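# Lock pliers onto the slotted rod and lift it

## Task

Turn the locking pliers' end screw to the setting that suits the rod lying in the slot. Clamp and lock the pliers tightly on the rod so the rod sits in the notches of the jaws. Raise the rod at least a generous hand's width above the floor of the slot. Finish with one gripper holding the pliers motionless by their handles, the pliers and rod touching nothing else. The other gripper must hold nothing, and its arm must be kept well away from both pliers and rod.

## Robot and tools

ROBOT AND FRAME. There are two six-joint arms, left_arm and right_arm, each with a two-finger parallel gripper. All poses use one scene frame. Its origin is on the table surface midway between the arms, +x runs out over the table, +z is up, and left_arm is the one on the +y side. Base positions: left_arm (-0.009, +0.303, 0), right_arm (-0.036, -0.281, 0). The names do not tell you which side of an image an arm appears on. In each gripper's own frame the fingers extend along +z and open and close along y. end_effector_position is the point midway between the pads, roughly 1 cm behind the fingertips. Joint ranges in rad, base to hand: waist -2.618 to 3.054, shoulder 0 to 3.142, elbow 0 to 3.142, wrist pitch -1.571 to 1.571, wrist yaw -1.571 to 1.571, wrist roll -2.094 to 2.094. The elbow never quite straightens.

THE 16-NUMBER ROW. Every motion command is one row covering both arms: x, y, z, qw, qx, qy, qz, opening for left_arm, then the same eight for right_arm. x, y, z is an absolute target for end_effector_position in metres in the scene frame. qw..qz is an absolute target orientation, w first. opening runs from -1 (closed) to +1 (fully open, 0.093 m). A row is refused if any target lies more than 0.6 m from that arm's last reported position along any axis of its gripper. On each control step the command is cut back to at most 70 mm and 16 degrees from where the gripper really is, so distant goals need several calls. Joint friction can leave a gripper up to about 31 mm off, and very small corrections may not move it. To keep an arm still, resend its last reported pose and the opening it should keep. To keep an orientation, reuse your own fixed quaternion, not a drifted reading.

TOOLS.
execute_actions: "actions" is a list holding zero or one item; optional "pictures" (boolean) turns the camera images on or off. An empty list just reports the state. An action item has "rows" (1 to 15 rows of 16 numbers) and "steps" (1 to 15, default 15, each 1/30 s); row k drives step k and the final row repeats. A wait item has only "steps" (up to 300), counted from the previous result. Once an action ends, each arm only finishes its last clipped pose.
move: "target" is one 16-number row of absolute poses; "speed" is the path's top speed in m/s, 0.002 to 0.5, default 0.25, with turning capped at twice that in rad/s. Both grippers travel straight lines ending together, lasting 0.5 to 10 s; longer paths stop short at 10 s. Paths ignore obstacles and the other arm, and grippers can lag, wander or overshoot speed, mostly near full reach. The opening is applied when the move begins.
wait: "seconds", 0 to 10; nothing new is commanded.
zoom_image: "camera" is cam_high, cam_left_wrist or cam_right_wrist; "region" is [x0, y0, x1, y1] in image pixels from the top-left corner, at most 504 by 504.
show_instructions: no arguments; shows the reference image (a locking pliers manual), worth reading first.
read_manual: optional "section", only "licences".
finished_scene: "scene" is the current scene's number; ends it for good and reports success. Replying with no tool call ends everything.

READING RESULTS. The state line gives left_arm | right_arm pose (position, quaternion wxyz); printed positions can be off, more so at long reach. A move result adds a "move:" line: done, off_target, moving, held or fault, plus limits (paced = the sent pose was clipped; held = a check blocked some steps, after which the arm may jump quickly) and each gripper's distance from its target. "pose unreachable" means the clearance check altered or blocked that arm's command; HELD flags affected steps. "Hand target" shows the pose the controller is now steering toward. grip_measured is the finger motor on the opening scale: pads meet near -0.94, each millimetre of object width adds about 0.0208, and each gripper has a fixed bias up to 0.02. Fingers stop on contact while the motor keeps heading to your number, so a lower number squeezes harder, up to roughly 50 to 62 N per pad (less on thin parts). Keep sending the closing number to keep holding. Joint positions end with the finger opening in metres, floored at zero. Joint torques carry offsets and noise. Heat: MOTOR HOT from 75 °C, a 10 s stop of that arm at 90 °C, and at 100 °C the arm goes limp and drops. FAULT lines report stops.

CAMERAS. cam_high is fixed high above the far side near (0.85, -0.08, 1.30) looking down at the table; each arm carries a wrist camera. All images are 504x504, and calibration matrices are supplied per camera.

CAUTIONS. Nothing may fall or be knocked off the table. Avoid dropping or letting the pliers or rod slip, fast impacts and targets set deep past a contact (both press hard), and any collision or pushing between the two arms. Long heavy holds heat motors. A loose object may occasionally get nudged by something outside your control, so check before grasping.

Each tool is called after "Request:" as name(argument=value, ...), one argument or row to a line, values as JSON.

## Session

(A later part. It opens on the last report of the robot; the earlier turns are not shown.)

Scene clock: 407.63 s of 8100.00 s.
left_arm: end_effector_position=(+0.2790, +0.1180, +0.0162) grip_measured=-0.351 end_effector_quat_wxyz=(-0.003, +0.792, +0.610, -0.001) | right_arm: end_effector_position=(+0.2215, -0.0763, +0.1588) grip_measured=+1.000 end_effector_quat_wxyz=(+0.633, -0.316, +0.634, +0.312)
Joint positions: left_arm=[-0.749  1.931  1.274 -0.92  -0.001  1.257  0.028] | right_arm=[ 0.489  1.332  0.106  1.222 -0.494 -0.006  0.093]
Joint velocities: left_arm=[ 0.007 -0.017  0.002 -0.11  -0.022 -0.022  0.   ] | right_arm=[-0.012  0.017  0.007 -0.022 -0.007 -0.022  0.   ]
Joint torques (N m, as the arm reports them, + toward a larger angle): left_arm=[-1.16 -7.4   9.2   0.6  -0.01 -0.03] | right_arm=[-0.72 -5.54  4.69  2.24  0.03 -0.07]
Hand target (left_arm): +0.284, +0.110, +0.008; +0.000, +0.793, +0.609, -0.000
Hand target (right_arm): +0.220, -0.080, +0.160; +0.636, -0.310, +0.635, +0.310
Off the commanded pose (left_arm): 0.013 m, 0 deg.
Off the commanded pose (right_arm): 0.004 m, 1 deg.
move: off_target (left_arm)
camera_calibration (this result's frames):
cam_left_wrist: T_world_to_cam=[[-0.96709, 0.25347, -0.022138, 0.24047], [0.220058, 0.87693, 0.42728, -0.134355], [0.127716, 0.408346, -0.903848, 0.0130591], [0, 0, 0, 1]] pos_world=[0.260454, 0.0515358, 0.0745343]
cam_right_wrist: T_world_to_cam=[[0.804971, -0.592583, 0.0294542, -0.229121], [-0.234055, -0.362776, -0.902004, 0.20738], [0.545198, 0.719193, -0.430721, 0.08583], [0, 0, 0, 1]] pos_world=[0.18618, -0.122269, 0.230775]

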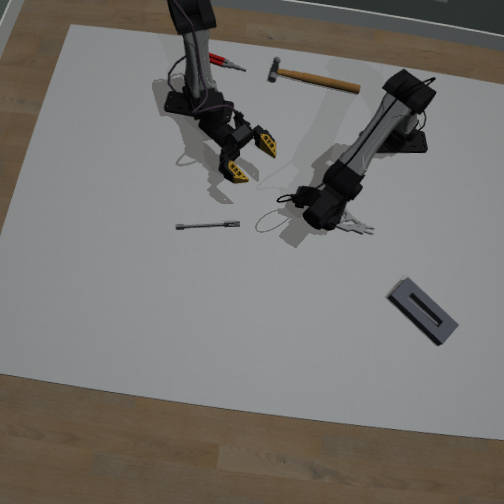

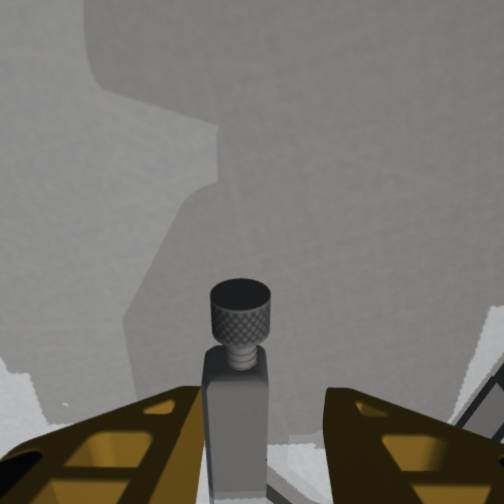

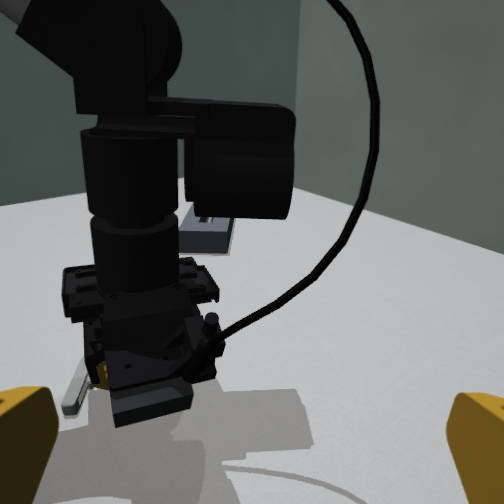

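Request:
move(
  target=[0.280,0.117,0.014,0,0.793,0.609,0,-0.86,0.22,-0.08,0.16,0.635,-0.310,0.635,0.310,1],
  speed=0.04,
)

Request:
move(
  target=[0.29,0.13,0.20,0,0.793,0.609,0,-0.86,0.22,-0.08,0.16,0.635,-0.310,0.635,0.310,1],
  speed=0.2,
)

Scene clock: 410.83 s of 8100.00 s.
left_arm: end_effector_position=(+0.2804, +0.1170, +0.0162) grip_measured=-0.824 end_effector_quat_wxyz=(+0.001, +0.792, +0.610, +0.001) | right_arm: end_effector_position=(+0.2215, -0.0763, +0.1588) grip_measured=+1.000 end_effector_quat_wxyz=(+0.633, -0.316, +0.634, +0.312)
Joint positions: left_arm=[-0.749  1.931  1.274 -0.913 -0.     1.256  0.006] | right_arm=[ 0.489  1.332  0.106  1.222 -0.494 -0.006  0.093]
Joint velocities: left_arm=[-0.007 -0.002  0.007  0.037  0.051  0.007  0.001] | right_arm=[ 0.007 -0.007  0.002 -0.037 -0.007  0.066  0.   ]
Joint torques (N m, as the arm reports them, + toward a larger angle): left_arm=[ -0.4  -10.56   7.21   0.34  -0.05   0.09] | right_arm=[-0.72 -5.51  4.68  2.24  0.   -0.07]
Hand target (left_arm): +0.280, +0.117, +0.014; -0.000, +0.793, +0.609, -0.000
Hand target (right_arm): +0.220, -0.080, +0.160; +0.636, -0.310, +0.635, +0.310
Off the commanded pose (left_arm): 0.002 m, 0 deg.
Off the commanded pose (right_arm): 0.004 m, 1 deg.
move: done
camera_calibration (this result's frames):
cam_left_wrist: T_world_to_cam=[[-0.967229, 0.252254, -0.0289052, 0.24241], [0.216545, 0.87899, 0.424836, -0.133005], [0.132574, 0.404655, -0.904809, 0.012368], [0, 0, 0, 1]] pos_world=[0.261628, 0.0507565, 0.074703]
cam_right_wrist: T_world_to_cam=[[0.804971, -0.592583, 0.0294542, -0.229121], [-0.234055, -0.362776, -0.902004, 0.20738], [0.545198, 0.719193, -0.430721, 0.08583], [0, 0, 0, 1]] pos_world=[0.18618, -0.122269, 0.230775]

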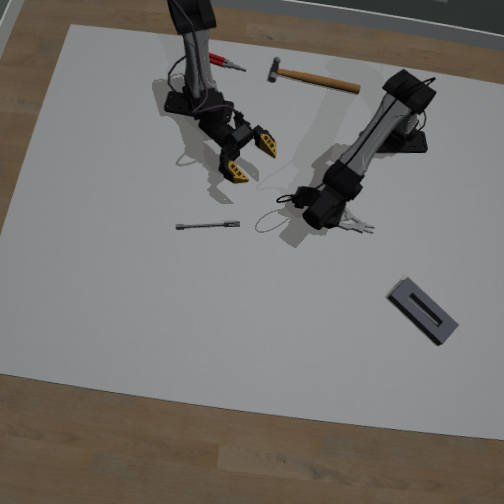

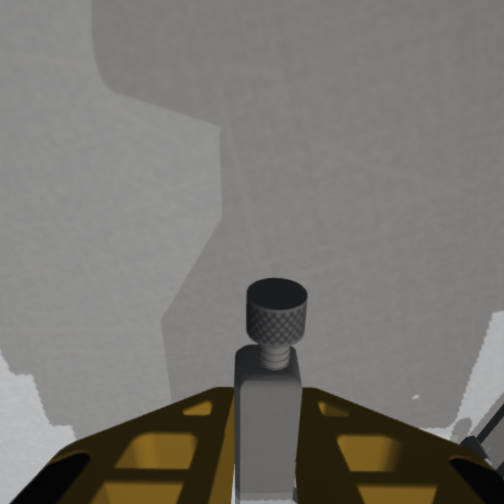

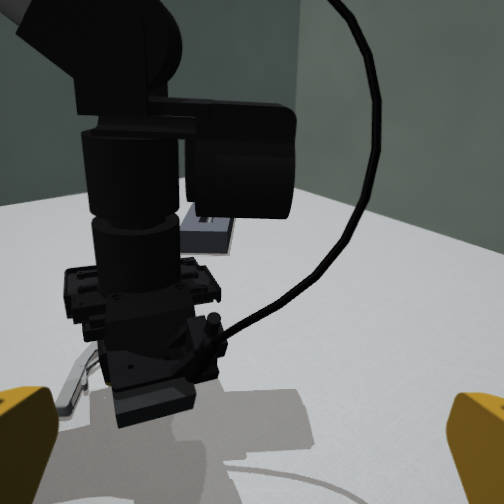

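Scene clock: 412.33 s of 8100.00 s.
left_arm: end_effector_position=(+0.2865, +0.1283, +0.1906) grip_measured=-0.824 end_effector_quat_wxyz=(+0.023, +0.793, +0.609, +0.009) | right_arm: end_effector_position=(+0.2215, -0.0763, +0.1588) grip_measured=+1.000 end_effector_quat_wxyz=(+0.633, -0.316, +0.634, +0.312)
Joint positions: left_arm=[-0.711  1.828  1.844 -1.537  0.001  1.297  0.006] | right_arm=[ 0.489  1.332  0.106  1.222 -0.494 -0.006  0.093]
Joint velocities: left_arm=[-0.002 -0.007 -0.002 -0.007 -0.007 -0.007 -0.001] | right_arm=[-0.007  0.002 -0.002  0.007 -0.022 -0.022  0.   ]
Joint torques (N m, as the arm reports them, + toward a larger angle): left_arm=[  0.23 -11.41  10.15   0.22  -0.05   0.15] | right_arm=[-0.71 -5.55  4.71  2.24  0.01 -0.07]
Hand target (left_arm): +0.287, +0.132, +0.200; +0.030, +0.793, +0.609, +0.013
Hand target (right_arm): +0.220, -0.080, +0.160; +0.636, -0.310, +0.635, +0.310
Off the commanded pose (left_arm): 0.010 m, 3 deg.
Off the commanded pose (right_arm): 0.004 m, 1 deg.
joint sent to its limit (left arm) — the command would take joint 4 (wrist pitch) past its lower limit, so that joint was sent only as far as its limit.
move: off_target (left_arm)
camera_calibration (this result's frames):
cam_left_wrist: T_world_to_cam=[[-0.964342, 0.253908, -0.0746617, 0.258209], [0.202295, 0.889068, 0.410651, -0.212891], [0.170647, 0.380904, -0.908731, 0.157681], [0, 0, 0, 1]] pos_world=[0.265161, 0.0636516, 0.249992]
cam_right_wrist: T_world_to_cam=[[0.804971, -0.592583, 0.0294542, -0.229121], [-0.234055, -0.362776, -0.902004, 0.20738], [0.545198, 0.719193, -0.430721, 0.08583], [0, 0, 0, 1]] pos_world=[0.18618, -0.122269, 0.230775]

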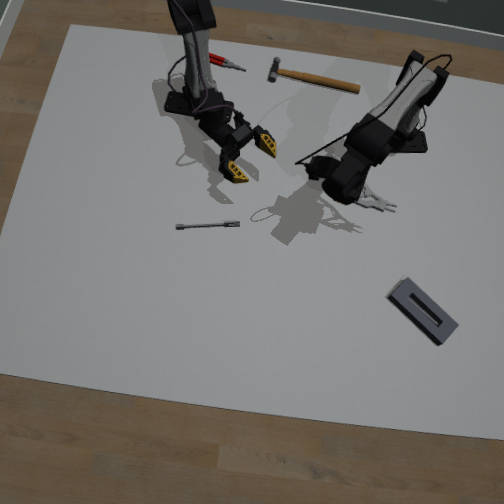

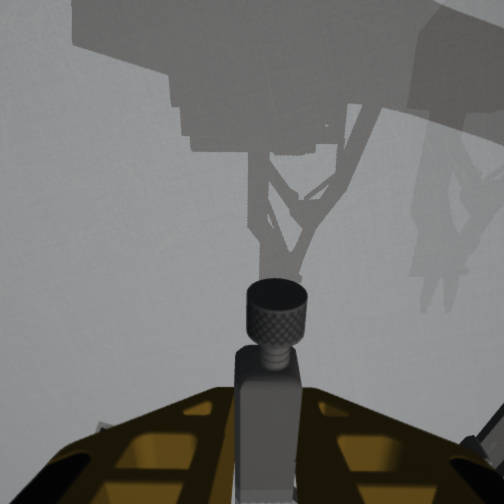

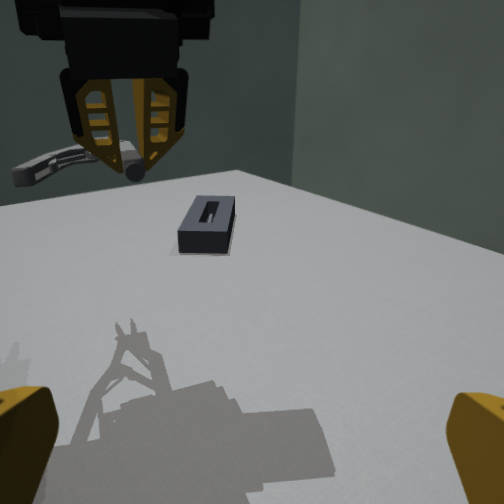

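Request:
move(
  target=[0.36,0.22,0.24,0.377,0.160,0.910,-0.066,-0.86,0.22,-0.08,0.16,0.635,-0.310,0.635,0.310,1],
  speed=0.3,
)

Request:
move(
  target=[0.487,0.419,0.23,0.636,-0.310,0.636,0.310,-0.86,0.22,-0.08,0.16,0.635,-0.310,0.635,0.310,1],
  speed=0.3,
)

Scene clock: 417.87 s of 8100.00 s.
left_arm: end_effector_position=(+0.3567, +0.2204, +0.2394) grip_measured=-0.822 end_effector_quat_wxyz=(+0.362, +0.172, +0.915, -0.056) | right_arm: end_effector_position=(+0.2215, -0.0763, +0.1588) grip_measured=+1.000 end_effector_quat_wxyz=(+0.633, -0.316, +0.634, +0.312)
Joint positions: left_arm=[-0.349  1.353  1.296 -0.771  0.113  0.155  0.006] | right_arm=[ 0.489  1.332  0.106  1.222 -0.494 -0.006  0.093]
Joint velocities: left_arm=[-0.002  0.012 -0.002  0.037 -0.022 -0.066  0.   ] | right_arm=[-0.002  0.002  0.007 -0.022  0.007  0.037  0.   ]
Joint torques (N m, as the arm reports them, + toward a larger angle): left_arm=[ 0.1  -8.5   7.74  2.38 -0.03 -0.05] | right_arm=[-0.72 -5.54  4.73  2.24  0.01 -0.07]
Hand target (left_arm): +0.358, +0.223, +0.245; +0.379, +0.163, +0.909, -0.056
Hand target (right_arm): +0.220, -0.080, +0.160; +0.636, -0.310, +0.635, +0.310
Off the commanded pose (left_arm): 0.003 m, 3 deg.
Off the commanded pose (right_arm): 0.004 m, 1 deg.
move: off_target (left_arm)
camera_calibration (this result's frames):
cam_left_wrist: T_world_to_cam=[[-0.335487, -0.941186, -0.0402238, 0.336976], [-0.892595, 0.331239, -0.305867, 0.356089], [0.301201, -0.0667109, -0.951224, 0.217267], [0, 0, 0, 1]] pos_world=[0.365454, 0.213701, 0.32914]
cam_right_wrist: T_world_to_cam=[[0.804971, -0.592583, 0.0294542, -0.229121], [-0.234055, -0.362776, -0.902004, 0.20738], [0.545198, 0.719193, -0.430721, 0.08583], [0, 0, 0, 1]] pos_world=[0.18618, -0.122269, 0.230775]

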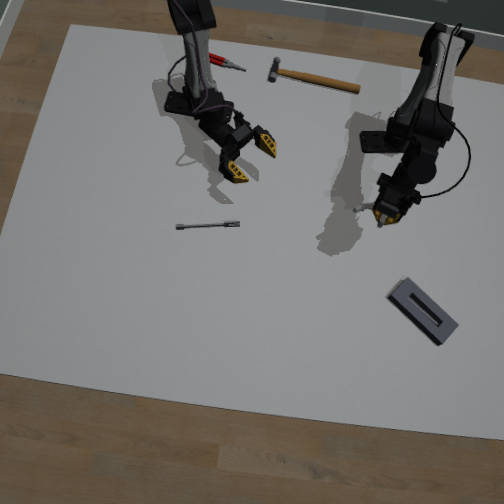

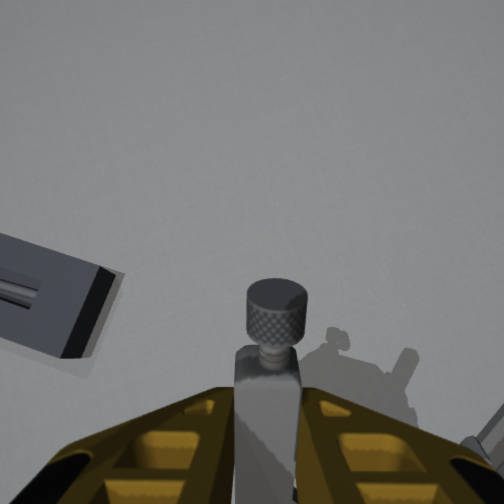

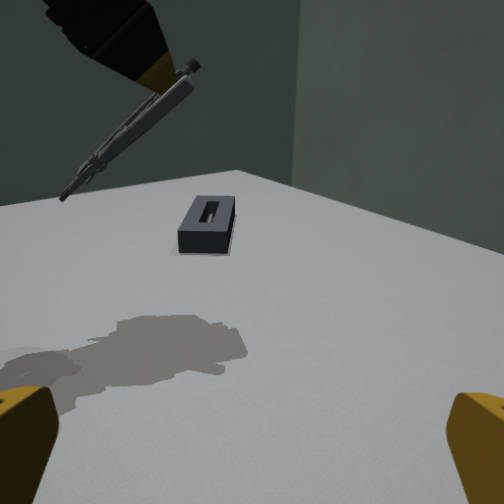

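Scene clock: 421.03 s of 8100.00 s.
left_arm: end_effector_position=(+0.4776, +0.4162, +0.2143) grip_measured=-0.822 end_effector_quat_wxyz=(+0.612, -0.295, +0.660, +0.319) | right_arm: end_effector_position=(+0.2215, -0.0763, +0.1588) grip_measured=+1.000 end_effector_quat_wxyz=(+0.633, -0.316, +0.634, +0.312)
Joint positions: left_arm=[-0.226  1.868  1.049  0.74  -0.948 -0.003  0.006] | right_arm=[ 0.489  1.332  0.106  1.222 -0.494 -0.006  0.093]
Joint velocities: left_arm=[-0.002  0.002 -0.007  0.037 -0.037 -0.037  0.001] | right_arm=[ 0.002 -0.007  0.002  0.022  0.022  0.037  0.   ]
Joint torques (N m, as the arm reports them, + toward a larger angle): left_arm=[  0.33 -10.54  11.94   2.69  -0.24   0.14] | right_arm=[-0.7  -5.56  4.67  2.25  0.   -0.07]
Hand target (left_arm): +0.482, +0.421, +0.230; +0.630, -0.309, +0.638, +0.316
Hand target (right_arm): +0.220, -0.080, +0.160; +0.636, -0.310, +0.635, +0.310
Off the commanded pose (left_arm): 0.019 m, 4 deg.
Off the commanded pose (right_arm): 0.004 m, 1 deg.
move: off_target (left_arm)
camera_calibration (this result's frames):
cam_left_wrist: T_world_to_cam=[[0.797035, -0.601007, -0.0593734, -0.117572], [-0.321913, -0.339603, -0.883765, 0.521929], [0.510986, 0.723505, -0.464148, -0.363449], [0, 0, 0, 1]] pos_world=[0.447443, 0.369545, 0.285588]
cam_right_wrist: T_world_to_cam=[[0.804971, -0.592583, 0.0294542, -0.229121], [-0.234055, -0.362776, -0.902004, 0.20738], [0.545198, 0.719193, -0.430721, 0.08583], [0, 0, 0, 1]] pos_world=[0.18618, -0.122269, 0.230775]

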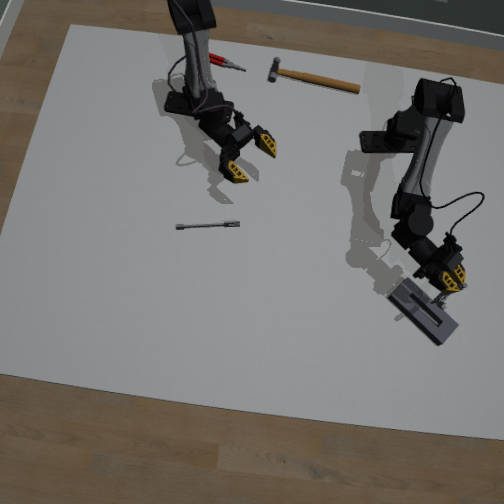

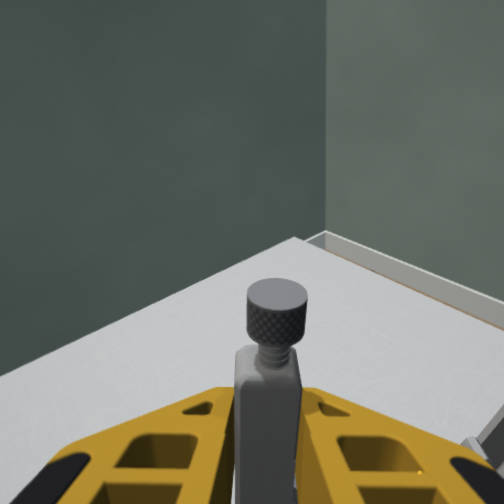

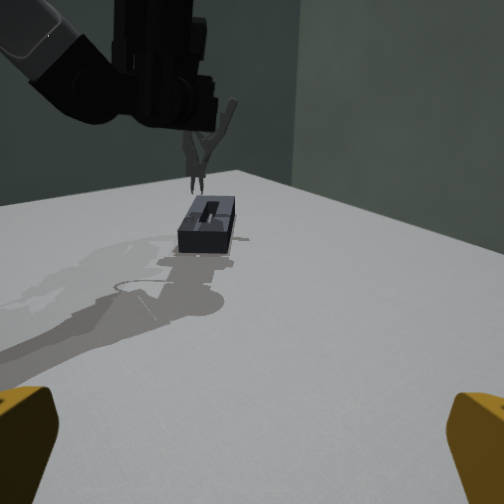

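Request:
move(
  target=[0.497,0.412,0.215,0.652,-0.302,0.619,0.318,-0.86,0.26,0.073,0.07,0.635,-0.310,0.635,0.310,1],
  speed=0.2,
)

Request:
zoom_image(
  camera="cam_right_wrist",
  region=[190,90,320,220],
)

Scene clock: 427.53 s of 8100.00 s.
left_arm: end_effector_position=(+0.4879, +0.4168, +0.1951) grip_measured=-0.822 end_effector_quat_wxyz=(+0.627, -0.292, +0.643, +0.330) | right_arm: end_effector_position=(+0.2548, +0.0680, +0.0636) grip_measured=+1.000 end_effector_quat_wxyz=(+0.607, -0.326, +0.661, +0.298)
Joint positions: left_arm=[-0.226  1.984  1.049  0.941 -0.96   0.063  0.006] | right_arm=[ 0.917  2.163  0.534  1.542 -0.06  -0.007  0.093]
Joint velocities: left_arm=[ 0.007 -0.007  0.002 -0.051 -0.051  0.022 -0.001] | right_arm=[-0.007 -0.002  0.007  0.022  0.066  0.037  0.   ]
Joint torques (N m, as the arm reports them, + toward a larger angle): left_arm=[ -1.06 -11.34  12.53   2.66  -0.25   0.14] | right_arm=[ 0.19 -8.    4.91  2.72 -0.01 -0.18]
Hand target (left_arm): +0.495, +0.412, +0.215; +0.651, -0.303, +0.619, +0.318
Hand target (right_arm): +0.258, +0.072, +0.070; +0.619, -0.322, +0.651, +0.300
Off the commanded pose (left_arm): 0.022 m, 4 deg.
Off the commanded pose (right_arm): 0.010 m, 5 deg.
joint sent to its limit (right arm) — the command would take joint 4 (wrist pitch) past its upper limit, so that joint was sent only as far as its limit.
move: off_target (left_arm, right_arm)
camera_calibration (this result's frames):
cam_left_wrist: T_world_to_cam=[[0.804898, -0.590828, -0.0553309, -0.135381], [-0.289235, -0.309189, -0.90595, 0.484136], [0.518153, 0.745201, -0.419753, -0.399251], [0, 0, 0, 1]] pos_world=[0.45587, 0.367224, 0.263526]
cam_right_wrist: T_world_to_cam=[[0.802631, -0.595911, 0.0259439, -0.166538], [-0.28244, -0.418008, -0.863422, 0.195343], [0.525367, 0.685682, -0.503815, -0.065112], [0, 0, 0, 1]] pos_world=[0.223049, 0.0270596, 0.14018]

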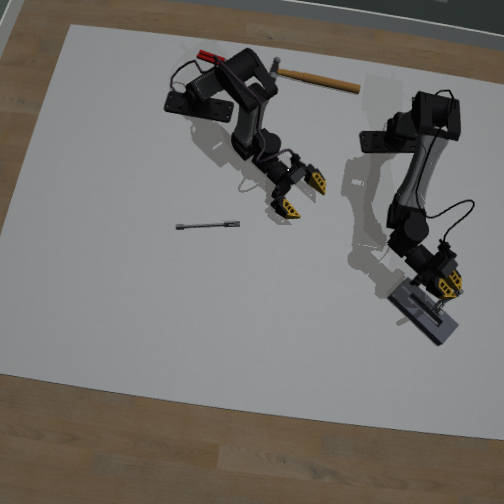

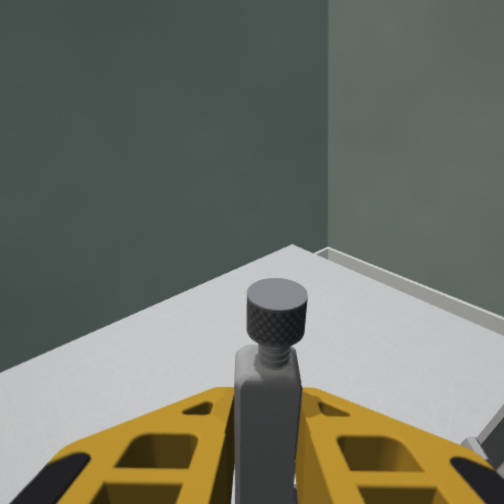

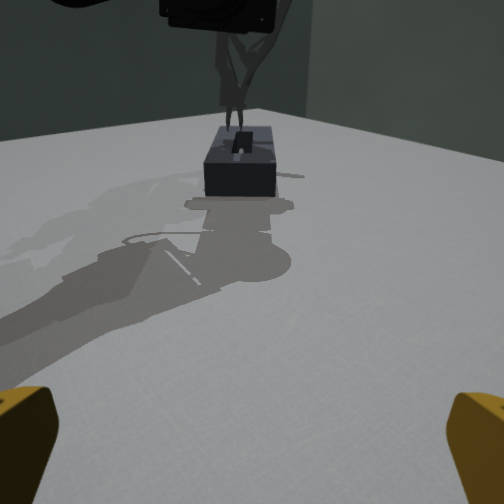

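Region (190, 90, 320, 220) of cam_right_wrist's 504x504 image, scaled by 3.877, with more detail than that image has.

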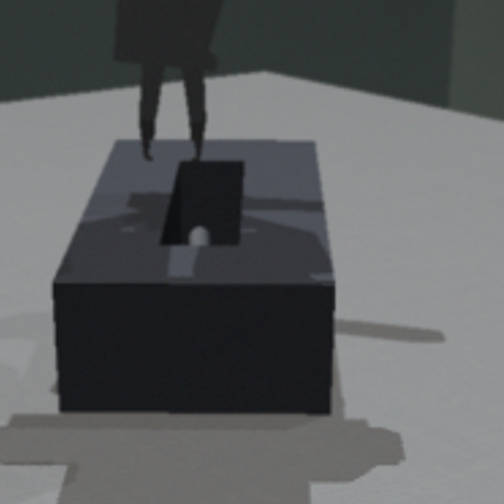

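Request:
move(
  target=[0.509,0.402,0.228,0.652,-0.302,0.619,0.318,-0.86,0.26,0.073,0.07,0.620,-0.322,0.651,0.300,1],
  speed=0.04,
)

Request:
zoom_image(
  camera="cam_right_wrist",
  region=[190,60,320,190],
)

Scene clock: 433.53 s of 8100.00 s.
left_arm: end_effector_position=(+0.5028, +0.4061, +0.2168) grip_measured=-0.822 end_effector_quat_wxyz=(+0.639, -0.297, +0.631, +0.324) | right_arm: end_effector_position=(+0.2552, +0.0677, +0.0637) grip_measured=+1.000 end_effector_quat_wxyz=(+0.607, -0.325, +0.661, +0.297)
Joint positions: left_arm=[-0.25   1.996  1.142  0.902 -0.98   0.069  0.006] | right_arm=[ 0.917  2.163  0.534  1.543 -0.057 -0.007  0.093]
Joint velocities: left_arm=[-0.007 -0.002 -0.002 -0.022  0.007  0.007 -0.   ] | right_arm=[-0.017 -0.002 -0.002 -0.037  0.007  0.007  0.   ]
Joint torques (N m, as the arm reports them, + toward a larger angle): left_arm=[ -1.02 -11.64  11.68   2.42  -0.13   0.08] | right_arm=[-0.22 -7.77  5.49  2.7  -0.03 -0.17]
Hand target (left_arm): +0.508, +0.402, +0.228; +0.651, -0.302, +0.619, +0.317
Hand target (right_arm): +0.260, +0.073, +0.070; +0.619, -0.322, +0.651, +0.300
Off the commanded pose (left_arm): 0.013 m, 2 deg.
Off the commanded pose (right_arm): 0.009 m, 2 deg.
move: off_target (left_arm)
camera_calibration (this result's frames):
cam_left_wrist: T_world_to_cam=[[0.804641, -0.5932, -0.0258267, -0.15788], [-0.256481, -0.308014, -0.916158, 0.490089], [0.53551, 0.743802, -0.399985, -0.402353], [0, 0, 0, 1]] pos_world=[0.468199, 0.35657, 0.283987]
cam_right_wrist: T_world_to_cam=[[0.800804, -0.598352, 0.0262349, -0.166441], [-0.283322, -0.417049, -0.863597, 0.195579], [0.527676, 0.684139, -0.5035, -0.0655767], [0, 0, 0, 1]] pos_world=[0.223302, 0.0268393, 0.14025]

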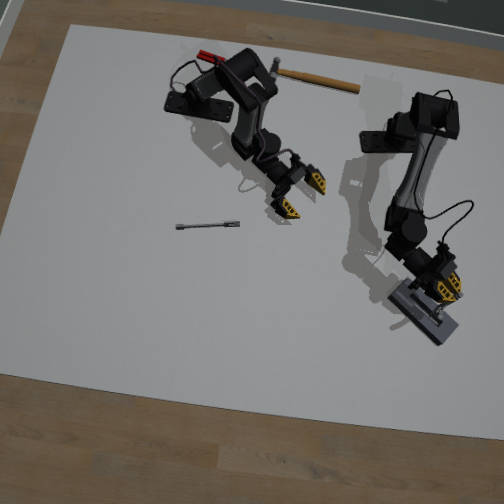

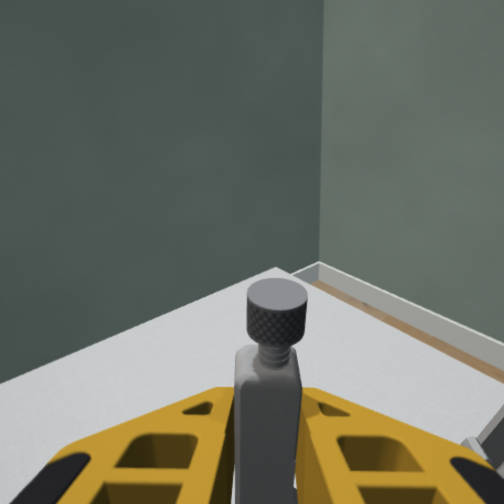

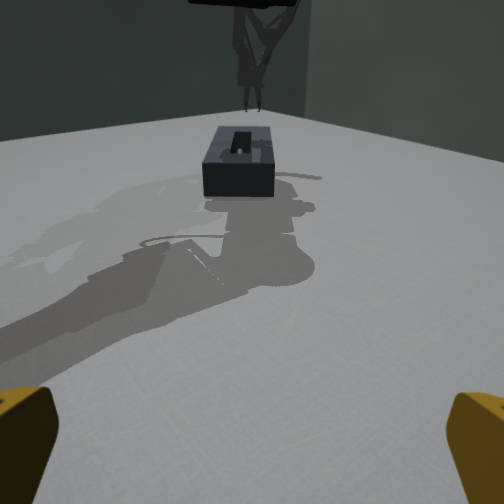

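Region (190, 60, 320, 190) of cam_right_wrist's 504x504 image, scaled by 3.877, with more detail than that image has.

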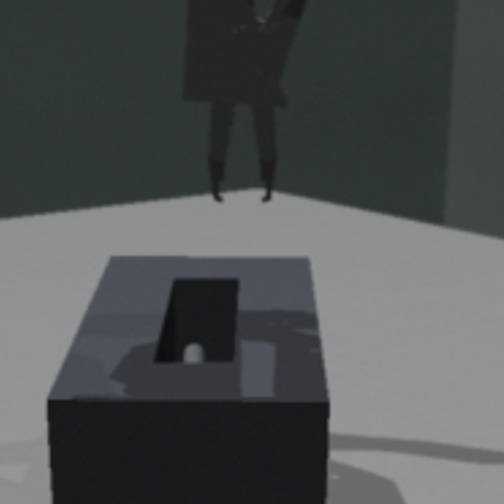

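Request:
move(
  target=[0.494,0.416,0.215,0.652,-0.302,0.619,0.318,-0.86,0.26,0.073,0.07,0.620,-0.322,0.651,0.300,1],
  speed=0.03,
)

Request:
zoom_image(
  camera="cam_right_wrist",
  region=[190,60,320,190],
)

Scene clock: 438.17 s of 8100.00 s.
left_arm: end_effector_position=(+0.4980, +0.4122, +0.2101) grip_measured=-0.822 end_effector_quat_wxyz=(+0.642, -0.296, +0.630, +0.322) | right_arm: end_effector_position=(+0.2552, +0.0677, +0.0637) grip_measured=+1.000 end_effector_quat_wxyz=(+0.607, -0.325, +0.661, +0.297)
Joint positions: left_arm=[-0.235  1.997  1.105  0.945 -0.963  0.07   0.006] | right_arm=[ 0.917  2.163  0.534  1.543 -0.057 -0.007  0.093]
Joint velocities: left_arm=[ 0.007  0.002 -0.002  0.022  0.037  0.007 -0.   ] | right_arm=[-0.002  0.002  0.022 -0.037 -0.051  0.037  0.   ]
Joint torques (N m, as the arm reports them, + toward a larger angle): left_arm=[  0.33 -13.24   6.6    2.66  -0.02   0.08] | right_arm=[-0.14 -7.72  5.47  2.7  -0.04 -0.19]
Hand target (left_arm): +0.494, +0.416, +0.215; +0.651, -0.302, +0.619, +0.318
Hand target (right_arm): +0.260, +0.073, +0.070; +0.619, -0.322, +0.651, +0.300
Off the commanded pose (left_arm): 0.007 m, 2 deg.
Off the commanded pose (right_arm): 0.009 m, 2 deg.
move: done
camera_calibration (this result's frames):
cam_left_wrist: T_world_to_cam=[[0.803204, -0.595302, -0.021875, -0.149785], [-0.252277, -0.306658, -0.917778, 0.482346], [0.539647, 0.742682, -0.39649, -0.409308], [0, 0, 0, 1]] pos_world=[0.462875, 0.362733, 0.277124]
cam_right_wrist: T_world_to_cam=[[0.800804, -0.598352, 0.0262349, -0.166441], [-0.283322, -0.417049, -0.863597, 0.195579], [0.527676, 0.684139, -0.5035, -0.0655767], [0, 0, 0, 1]] pos_world=[0.223302, 0.0268393, 0.14025]

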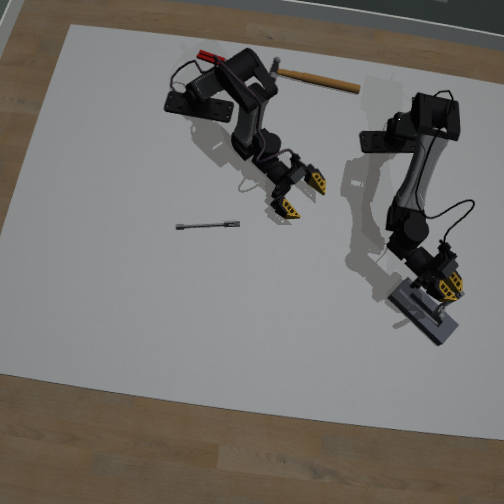

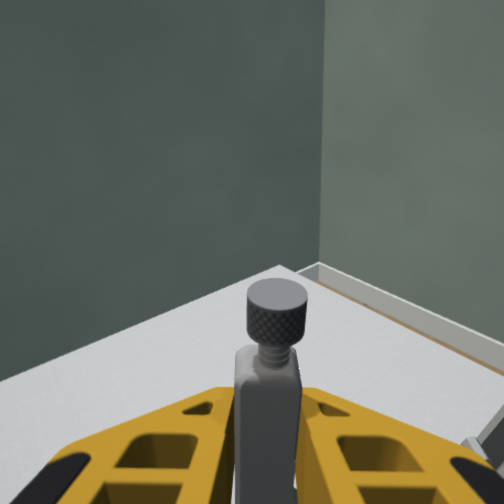

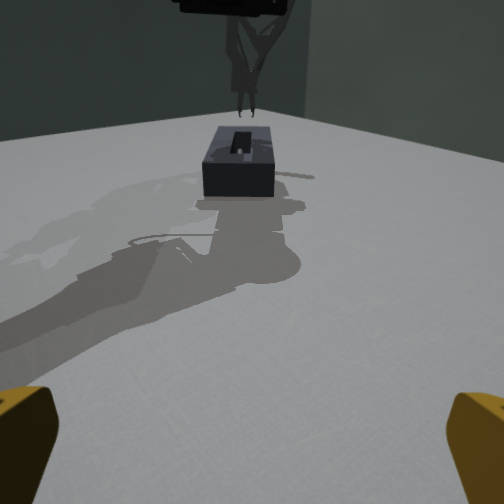

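Region (190, 60, 320, 190) of cam_right_wrist's 504x504 image, scaled by 3.877, with more detail than that image has.

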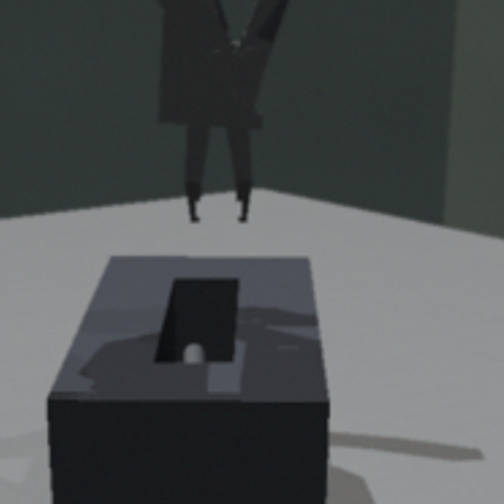

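Request:
move(
  target=[0.489,0.417,0.200,0.652,-0.302,0.619,0.318,-0.86,0.26,0.073,0.07,0.620,-0.322,0.651,0.300,1],
  speed=0.03,
)

Request:
zoom_image(
  camera="cam_right_wrist",
  region=[190,60,320,190],
)

Scene clock: 442.03 s of 8100.00 s.
left_arm: end_effector_position=(+0.4915, +0.4124, +0.2054) grip_measured=-0.822 end_effector_quat_wxyz=(+0.648, -0.299, +0.624, +0.318) | right_arm: end_effector_position=(+0.2552, +0.0677, +0.0637) grip_measured=+1.000 end_effector_quat_wxyz=(+0.607, -0.325, +0.661, +0.297)
Joint positions: left_arm=[-0.235  1.997  1.063  1.008 -0.961  0.07   0.006] | right_arm=[ 0.917  2.163  0.534  1.543 -0.057 -0.007  0.093]
Joint velocities: left_arm=[ 0.012 -0.002  0.007  0.007  0.037  0.022  0.   ] | right_arm=[ 0.002 -0.012 -0.002 -0.066 -0.037  0.007  0.   ]
Joint torques (N m, as the arm reports them, + toward a larger angle): left_arm=[  0.5  -10.98   6.33   2.61  -0.01   0.06] | right_arm=[-0.18 -7.74  5.5   2.69 -0.04 -0.18]
Hand target (left_arm): +0.489, +0.417, +0.200; +0.651, -0.302, +0.619, +0.318
Hand target (right_arm): +0.260, +0.073, +0.070; +0.619, -0.322, +0.651, +0.300
Off the commanded pose (left_arm): 0.007 m, 1 deg.
Off the commanded pose (right_arm): 0.009 m, 2 deg.
move: done
camera_calibration (this result's frames):
cam_left_wrist: T_world_to_cam=[[0.802343, -0.596844, -0.00471466, -0.146972], [-0.233933, -0.307191, -0.922447, 0.468546], [0.549109, 0.741222, -0.386094, -0.413991], [0, 0, 0, 1]] pos_world=[0.454857, 0.363073, 0.271677]
cam_right_wrist: T_world_to_cam=[[0.800804, -0.598352, 0.0262349, -0.166441], [-0.283322, -0.417049, -0.863597, 0.195579], [0.527676, 0.684139, -0.5035, -0.0655767], [0, 0, 0, 1]] pos_world=[0.223302, 0.0268393, 0.14025]

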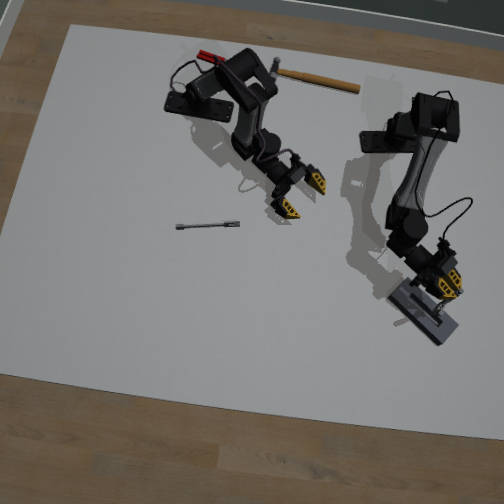

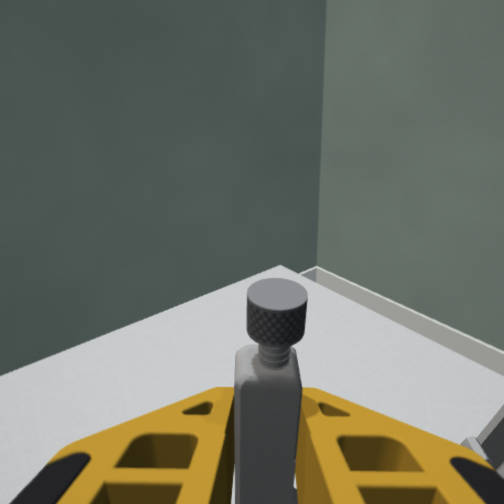

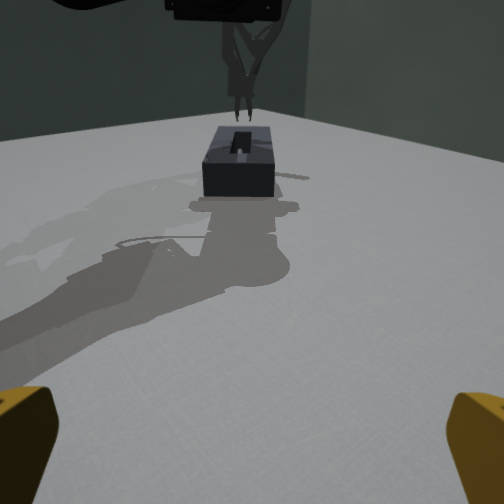

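Region (190, 60, 320, 190) of cam_right_wrist's 504x504 image, scaled by 3.877, with more detail than that image has.

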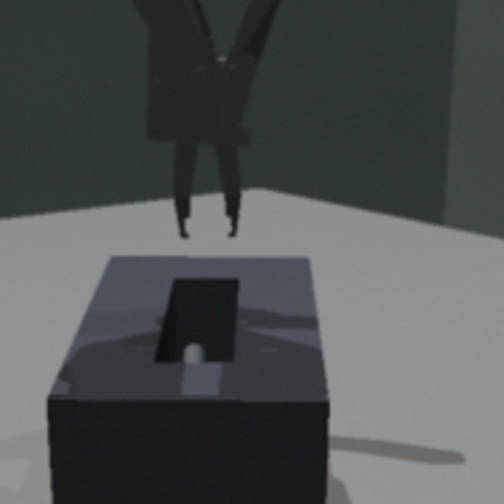

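Mid ≈208; good. Descend.

Request:
move(
  target=[0.489,0.416,0.180,0.652,-0.302,0.619,0.318,-0.86,0.26,0.073,0.07,0.620,-0.322,0.651,0.300,1],
  speed=0.02,
)

Request:
zoom_image(
  camera="cam_right_wrist",
  region=[190,60,320,190],
)

Scene clock: 445.87 s of 8100.00 s.
left_arm: end_effector_position=(+0.4928, +0.4123, +0.1813) grip_measured=-0.822 end_effector_quat_wxyz=(+0.645, -0.298, +0.627, +0.320) | right_arm: end_effector_position=(+0.2552, +0.0677, +0.0637) grip_measured=+1.000 end_effector_quat_wxyz=(+0.607, -0.325, +0.661, +0.297)
Joint positions: left_arm=[-0.235  2.059  1.045  1.079 -0.961  0.07   0.006] | right_arm=[ 0.917  2.163  0.534  1.543 -0.057 -0.007  0.093]
Joint velocities: left_arm=[ 0.012 -0.002 -0.007  0.037  0.037 -0.037  0.002] | right_arm=[-0.002 -0.017  0.007  0.037  0.066 -0.007  0.   ]
Joint torques (N m, as the arm reports them, + toward a larger angle): left_arm=[  0.27 -11.75   5.95   2.63  -0.03   0.06] | right_arm=[-0.18 -7.72  5.52  2.7  -0.04 -0.19]
Hand target (left_arm): +0.489, +0.416, +0.180; +0.651, -0.302, +0.619, +0.318
Hand target (right_arm): +0.260, +0.073, +0.070; +0.619, -0.322, +0.651, +0.300
Off the commanded pose (left_arm): 0.005 m, 1 deg.
Off the commanded pose (right_arm): 0.009 m, 2 deg.
move: done
camera_calibration (this result's frames):
cam_left_wrist: T_world_to_cam=[[0.802028, -0.597144, -0.0130182, -0.146435], [-0.243171, -0.306542, -0.920272, 0.450466], [0.545544, 0.74125, -0.391063, -0.4213], [0, 0, 0, 1]] pos_world=[0.456823, 0.362932, 0.24789]
cam_right_wrist: T_world_to_cam=[[0.800804, -0.598352, 0.0262349, -0.166441], [-0.283322, -0.417049, -0.863597, 0.195579], [0.527676, 0.684139, -0.5035, -0.0655767], [0, 0, 0, 1]] pos_world=[0.223302, 0.0268393, 0.14025]

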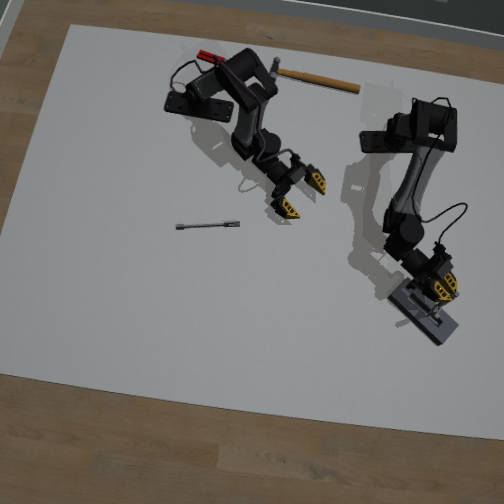

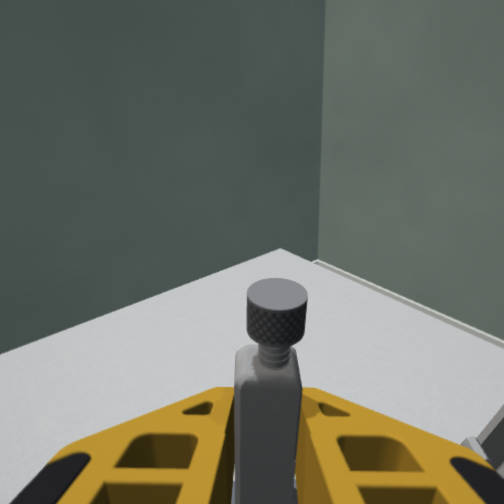

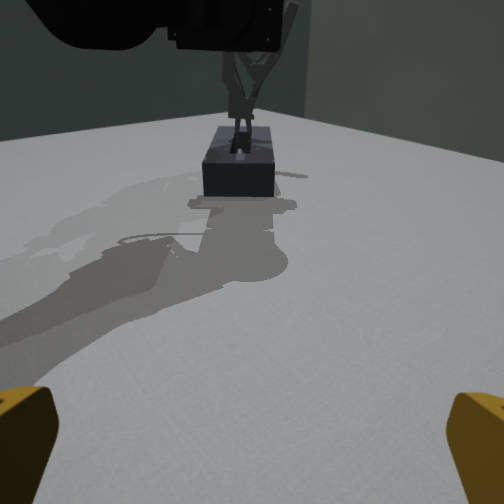

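Region (190, 60, 320, 190) of cam_right_wrist's 504x504 image, scaled by 3.877, with more detail than that image has.

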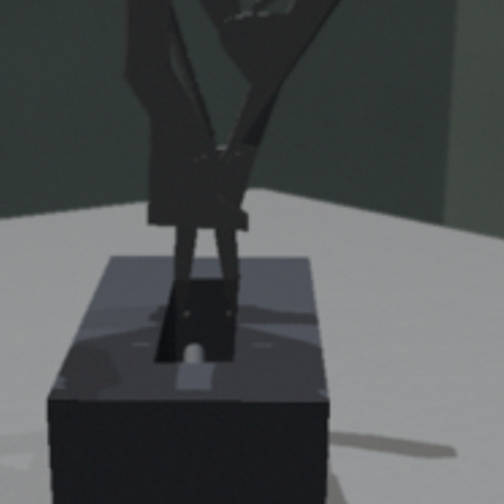

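Request:
move(
  target=[0.485,0.418,0.165,0.652,-0.302,0.619,0.318,-0.86,0.26,0.073,0.07,0.620,-0.322,0.651,0.300,1],
  speed=0.015,
)

Request:
zoom_image(
  camera="cam_right_wrist",
  region=[190,60,320,190],
)

Scene clock: 449.83 s of 8100.00 s.
left_arm: end_effector_position=(+0.4896, +0.4121, +0.1680) grip_measured=-0.822 end_effector_quat_wxyz=(+0.648, -0.297, +0.626, +0.318) | right_arm: end_effector_position=(+0.2552, +0.0677, +0.0637) grip_measured=+1.000 end_effector_quat_wxyz=(+0.607, -0.325, +0.661, +0.297)
Joint positions: left_arm=[-0.235  2.09   1.016  1.144 -0.957  0.07   0.006] | right_arm=[ 0.917  2.163  0.534  1.543 -0.057 -0.007  0.093]
Joint velocities: left_arm=[ 0.002 -0.012 -0.012  0.051 -0.007 -0.037  0.001] | right_arm=[-0.007  0.012 -0.012 -0.007 -0.095 -0.066  0.   ]
Joint torques (N m, as the arm reports them, + toward a larger angle): left_arm=[  0.61 -11.74   5.47   2.65  -0.04   0.06] | right_arm=[-0.21 -7.75  5.52  2.71 -0.04 -0.19]
Hand target (left_arm): +0.485, +0.418, +0.165; +0.651, -0.302, +0.619, +0.318
Hand target (right_arm): +0.260, +0.073, +0.070; +0.619, -0.322, +0.651, +0.300
Off the commanded pose (left_arm): 0.008 m, 1 deg.
Off the commanded pose (right_arm): 0.009 m, 2 deg.
move: done
camera_calibration (this result's frames):
cam_left_wrist: T_world_to_cam=[[0.799818, -0.600179, -0.00876488, -0.1425], [-0.239332, -0.305482, -0.92163, 0.435363], [0.550466, 0.739233, -0.387972, -0.426671], [0, 0, 0, 1]] pos_world=[0.453038, 0.362879, 0.234458]
cam_right_wrist: T_world_to_cam=[[0.800804, -0.598352, 0.0262349, -0.166441], [-0.283322, -0.417049, -0.863597, 0.195579], [0.527676, 0.684139, -0.5035, -0.0655767], [0, 0, 0, 1]] pos_world=[0.223302, 0.0268393, 0.14025]

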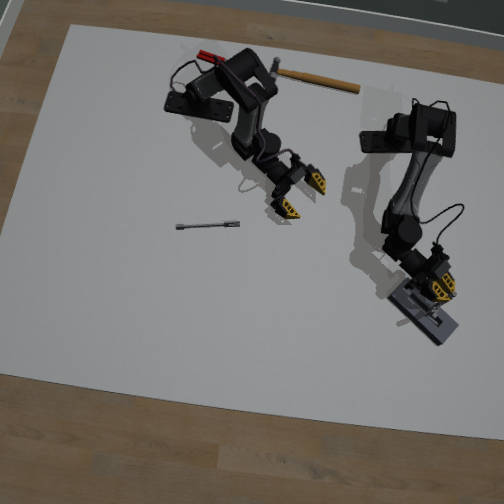

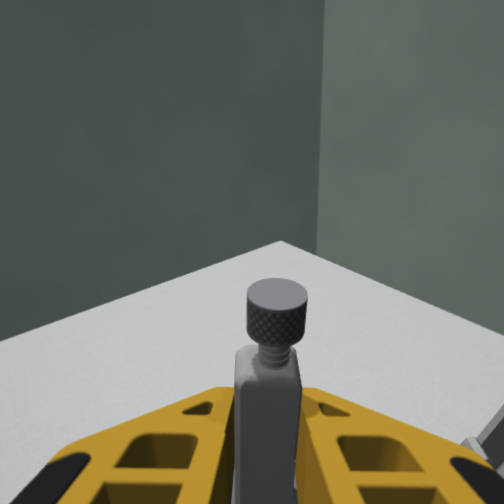

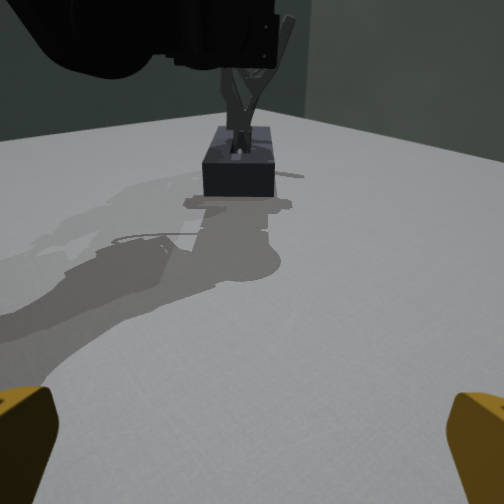

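Region (190, 60, 320, 190) of cam_right_wrist's 504x504 image, scaled by 3.877, with more detail than that image has.

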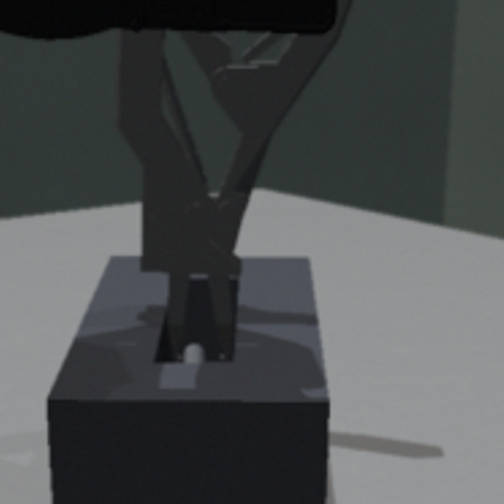

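Request:
move(
  target=[0.483,0.418,0.152,0.652,-0.302,0.619,0.318,-0.86,0.26,0.073,0.07,0.620,-0.322,0.651,0.300,1],
  speed=0.012,
)

Request:
zoom_image(
  camera="cam_right_wrist",
  region=[190,60,320,190],
)

Scene clock: 453.80 s of 8100.00 s.
left_arm: end_effector_position=(+0.4884, +0.4119, +0.1572) grip_measured=-0.822 end_effector_quat_wxyz=(+0.651, -0.298, +0.623, +0.315) | right_arm: end_effector_position=(+0.2552, +0.0677, +0.0637) grip_measured=+1.000 end_effector_quat_wxyz=(+0.607, -0.325, +0.661, +0.297)
Joint positions: left_arm=[-0.235  2.123  1.002  1.2   -0.954  0.07   0.006] | right_arm=[ 0.917  2.163  0.534  1.543 -0.057 -0.007  0.093]
Joint velocities: left_arm=[-0.002  0.002 -0.007 -0.007  0.007 -0.066  0.   ] | right_arm=[ 0.007 -0.012 -0.002 -0.037 -0.022  0.007  0.   ]
Joint torques (N m, as the arm reports them, + toward a larger angle): left_arm=[  0.48 -11.54   5.02   2.57  -0.05   0.03] | right_arm=[-0.17 -7.71  5.52  2.69 -0.04 -0.2 ]
Hand target (left_arm): +0.483, +0.418, +0.152; +0.651, -0.302, +0.619, +0.318
Hand target (right_arm): +0.260, +0.073, +0.070; +0.619, -0.322, +0.651, +0.300
Off the commanded pose (left_arm): 0.010 m, 1 deg.
Off the commanded pose (right_arm): 0.009 m, 2 deg.
move: done
camera_calibration (this result's frames):
cam_left_wrist: T_world_to_cam=[[0.798033, -0.602612, -0.00158429, -0.141043], [-0.232167, -0.305028, -0.92361, 0.421622], [0.556096, 0.737439, -0.383329, -0.432809], [0, 0, 0, 1]] pos_world=[0.451127, 0.362782, 0.223282]
cam_right_wrist: T_world_to_cam=[[0.800804, -0.598352, 0.0262349, -0.166441], [-0.283322, -0.417049, -0.863597, 0.195579], [0.527676, 0.684139, -0.5035, -0.0655767], [0, 0, 0, 1]] pos_world=[0.223302, 0.0268393, 0.14025]

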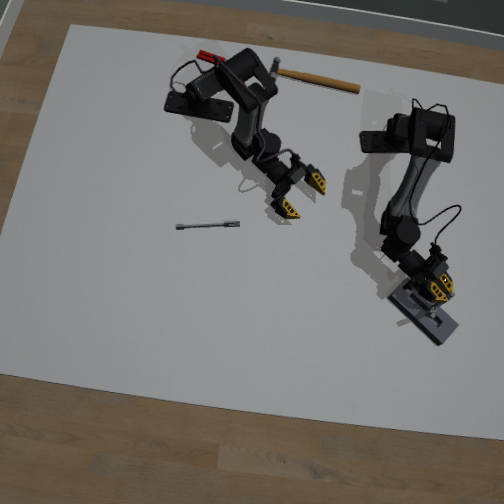

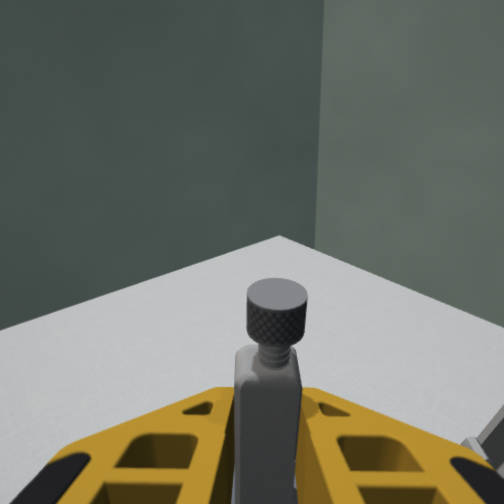

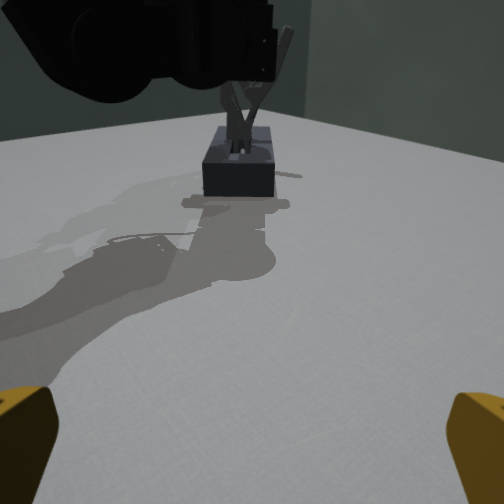

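Region (190, 60, 320, 190) of cam_right_wrist's 504x504 image, scaled by 3.877, with more detail than that image has.

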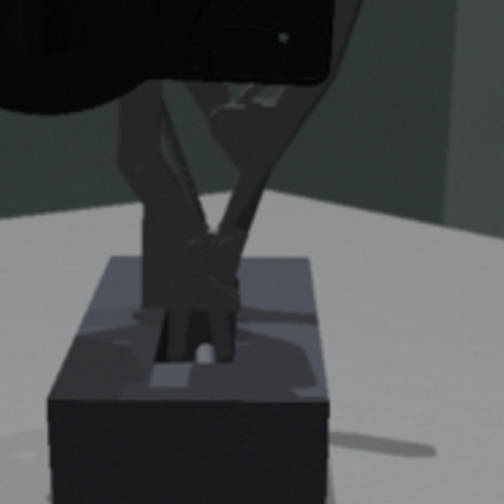

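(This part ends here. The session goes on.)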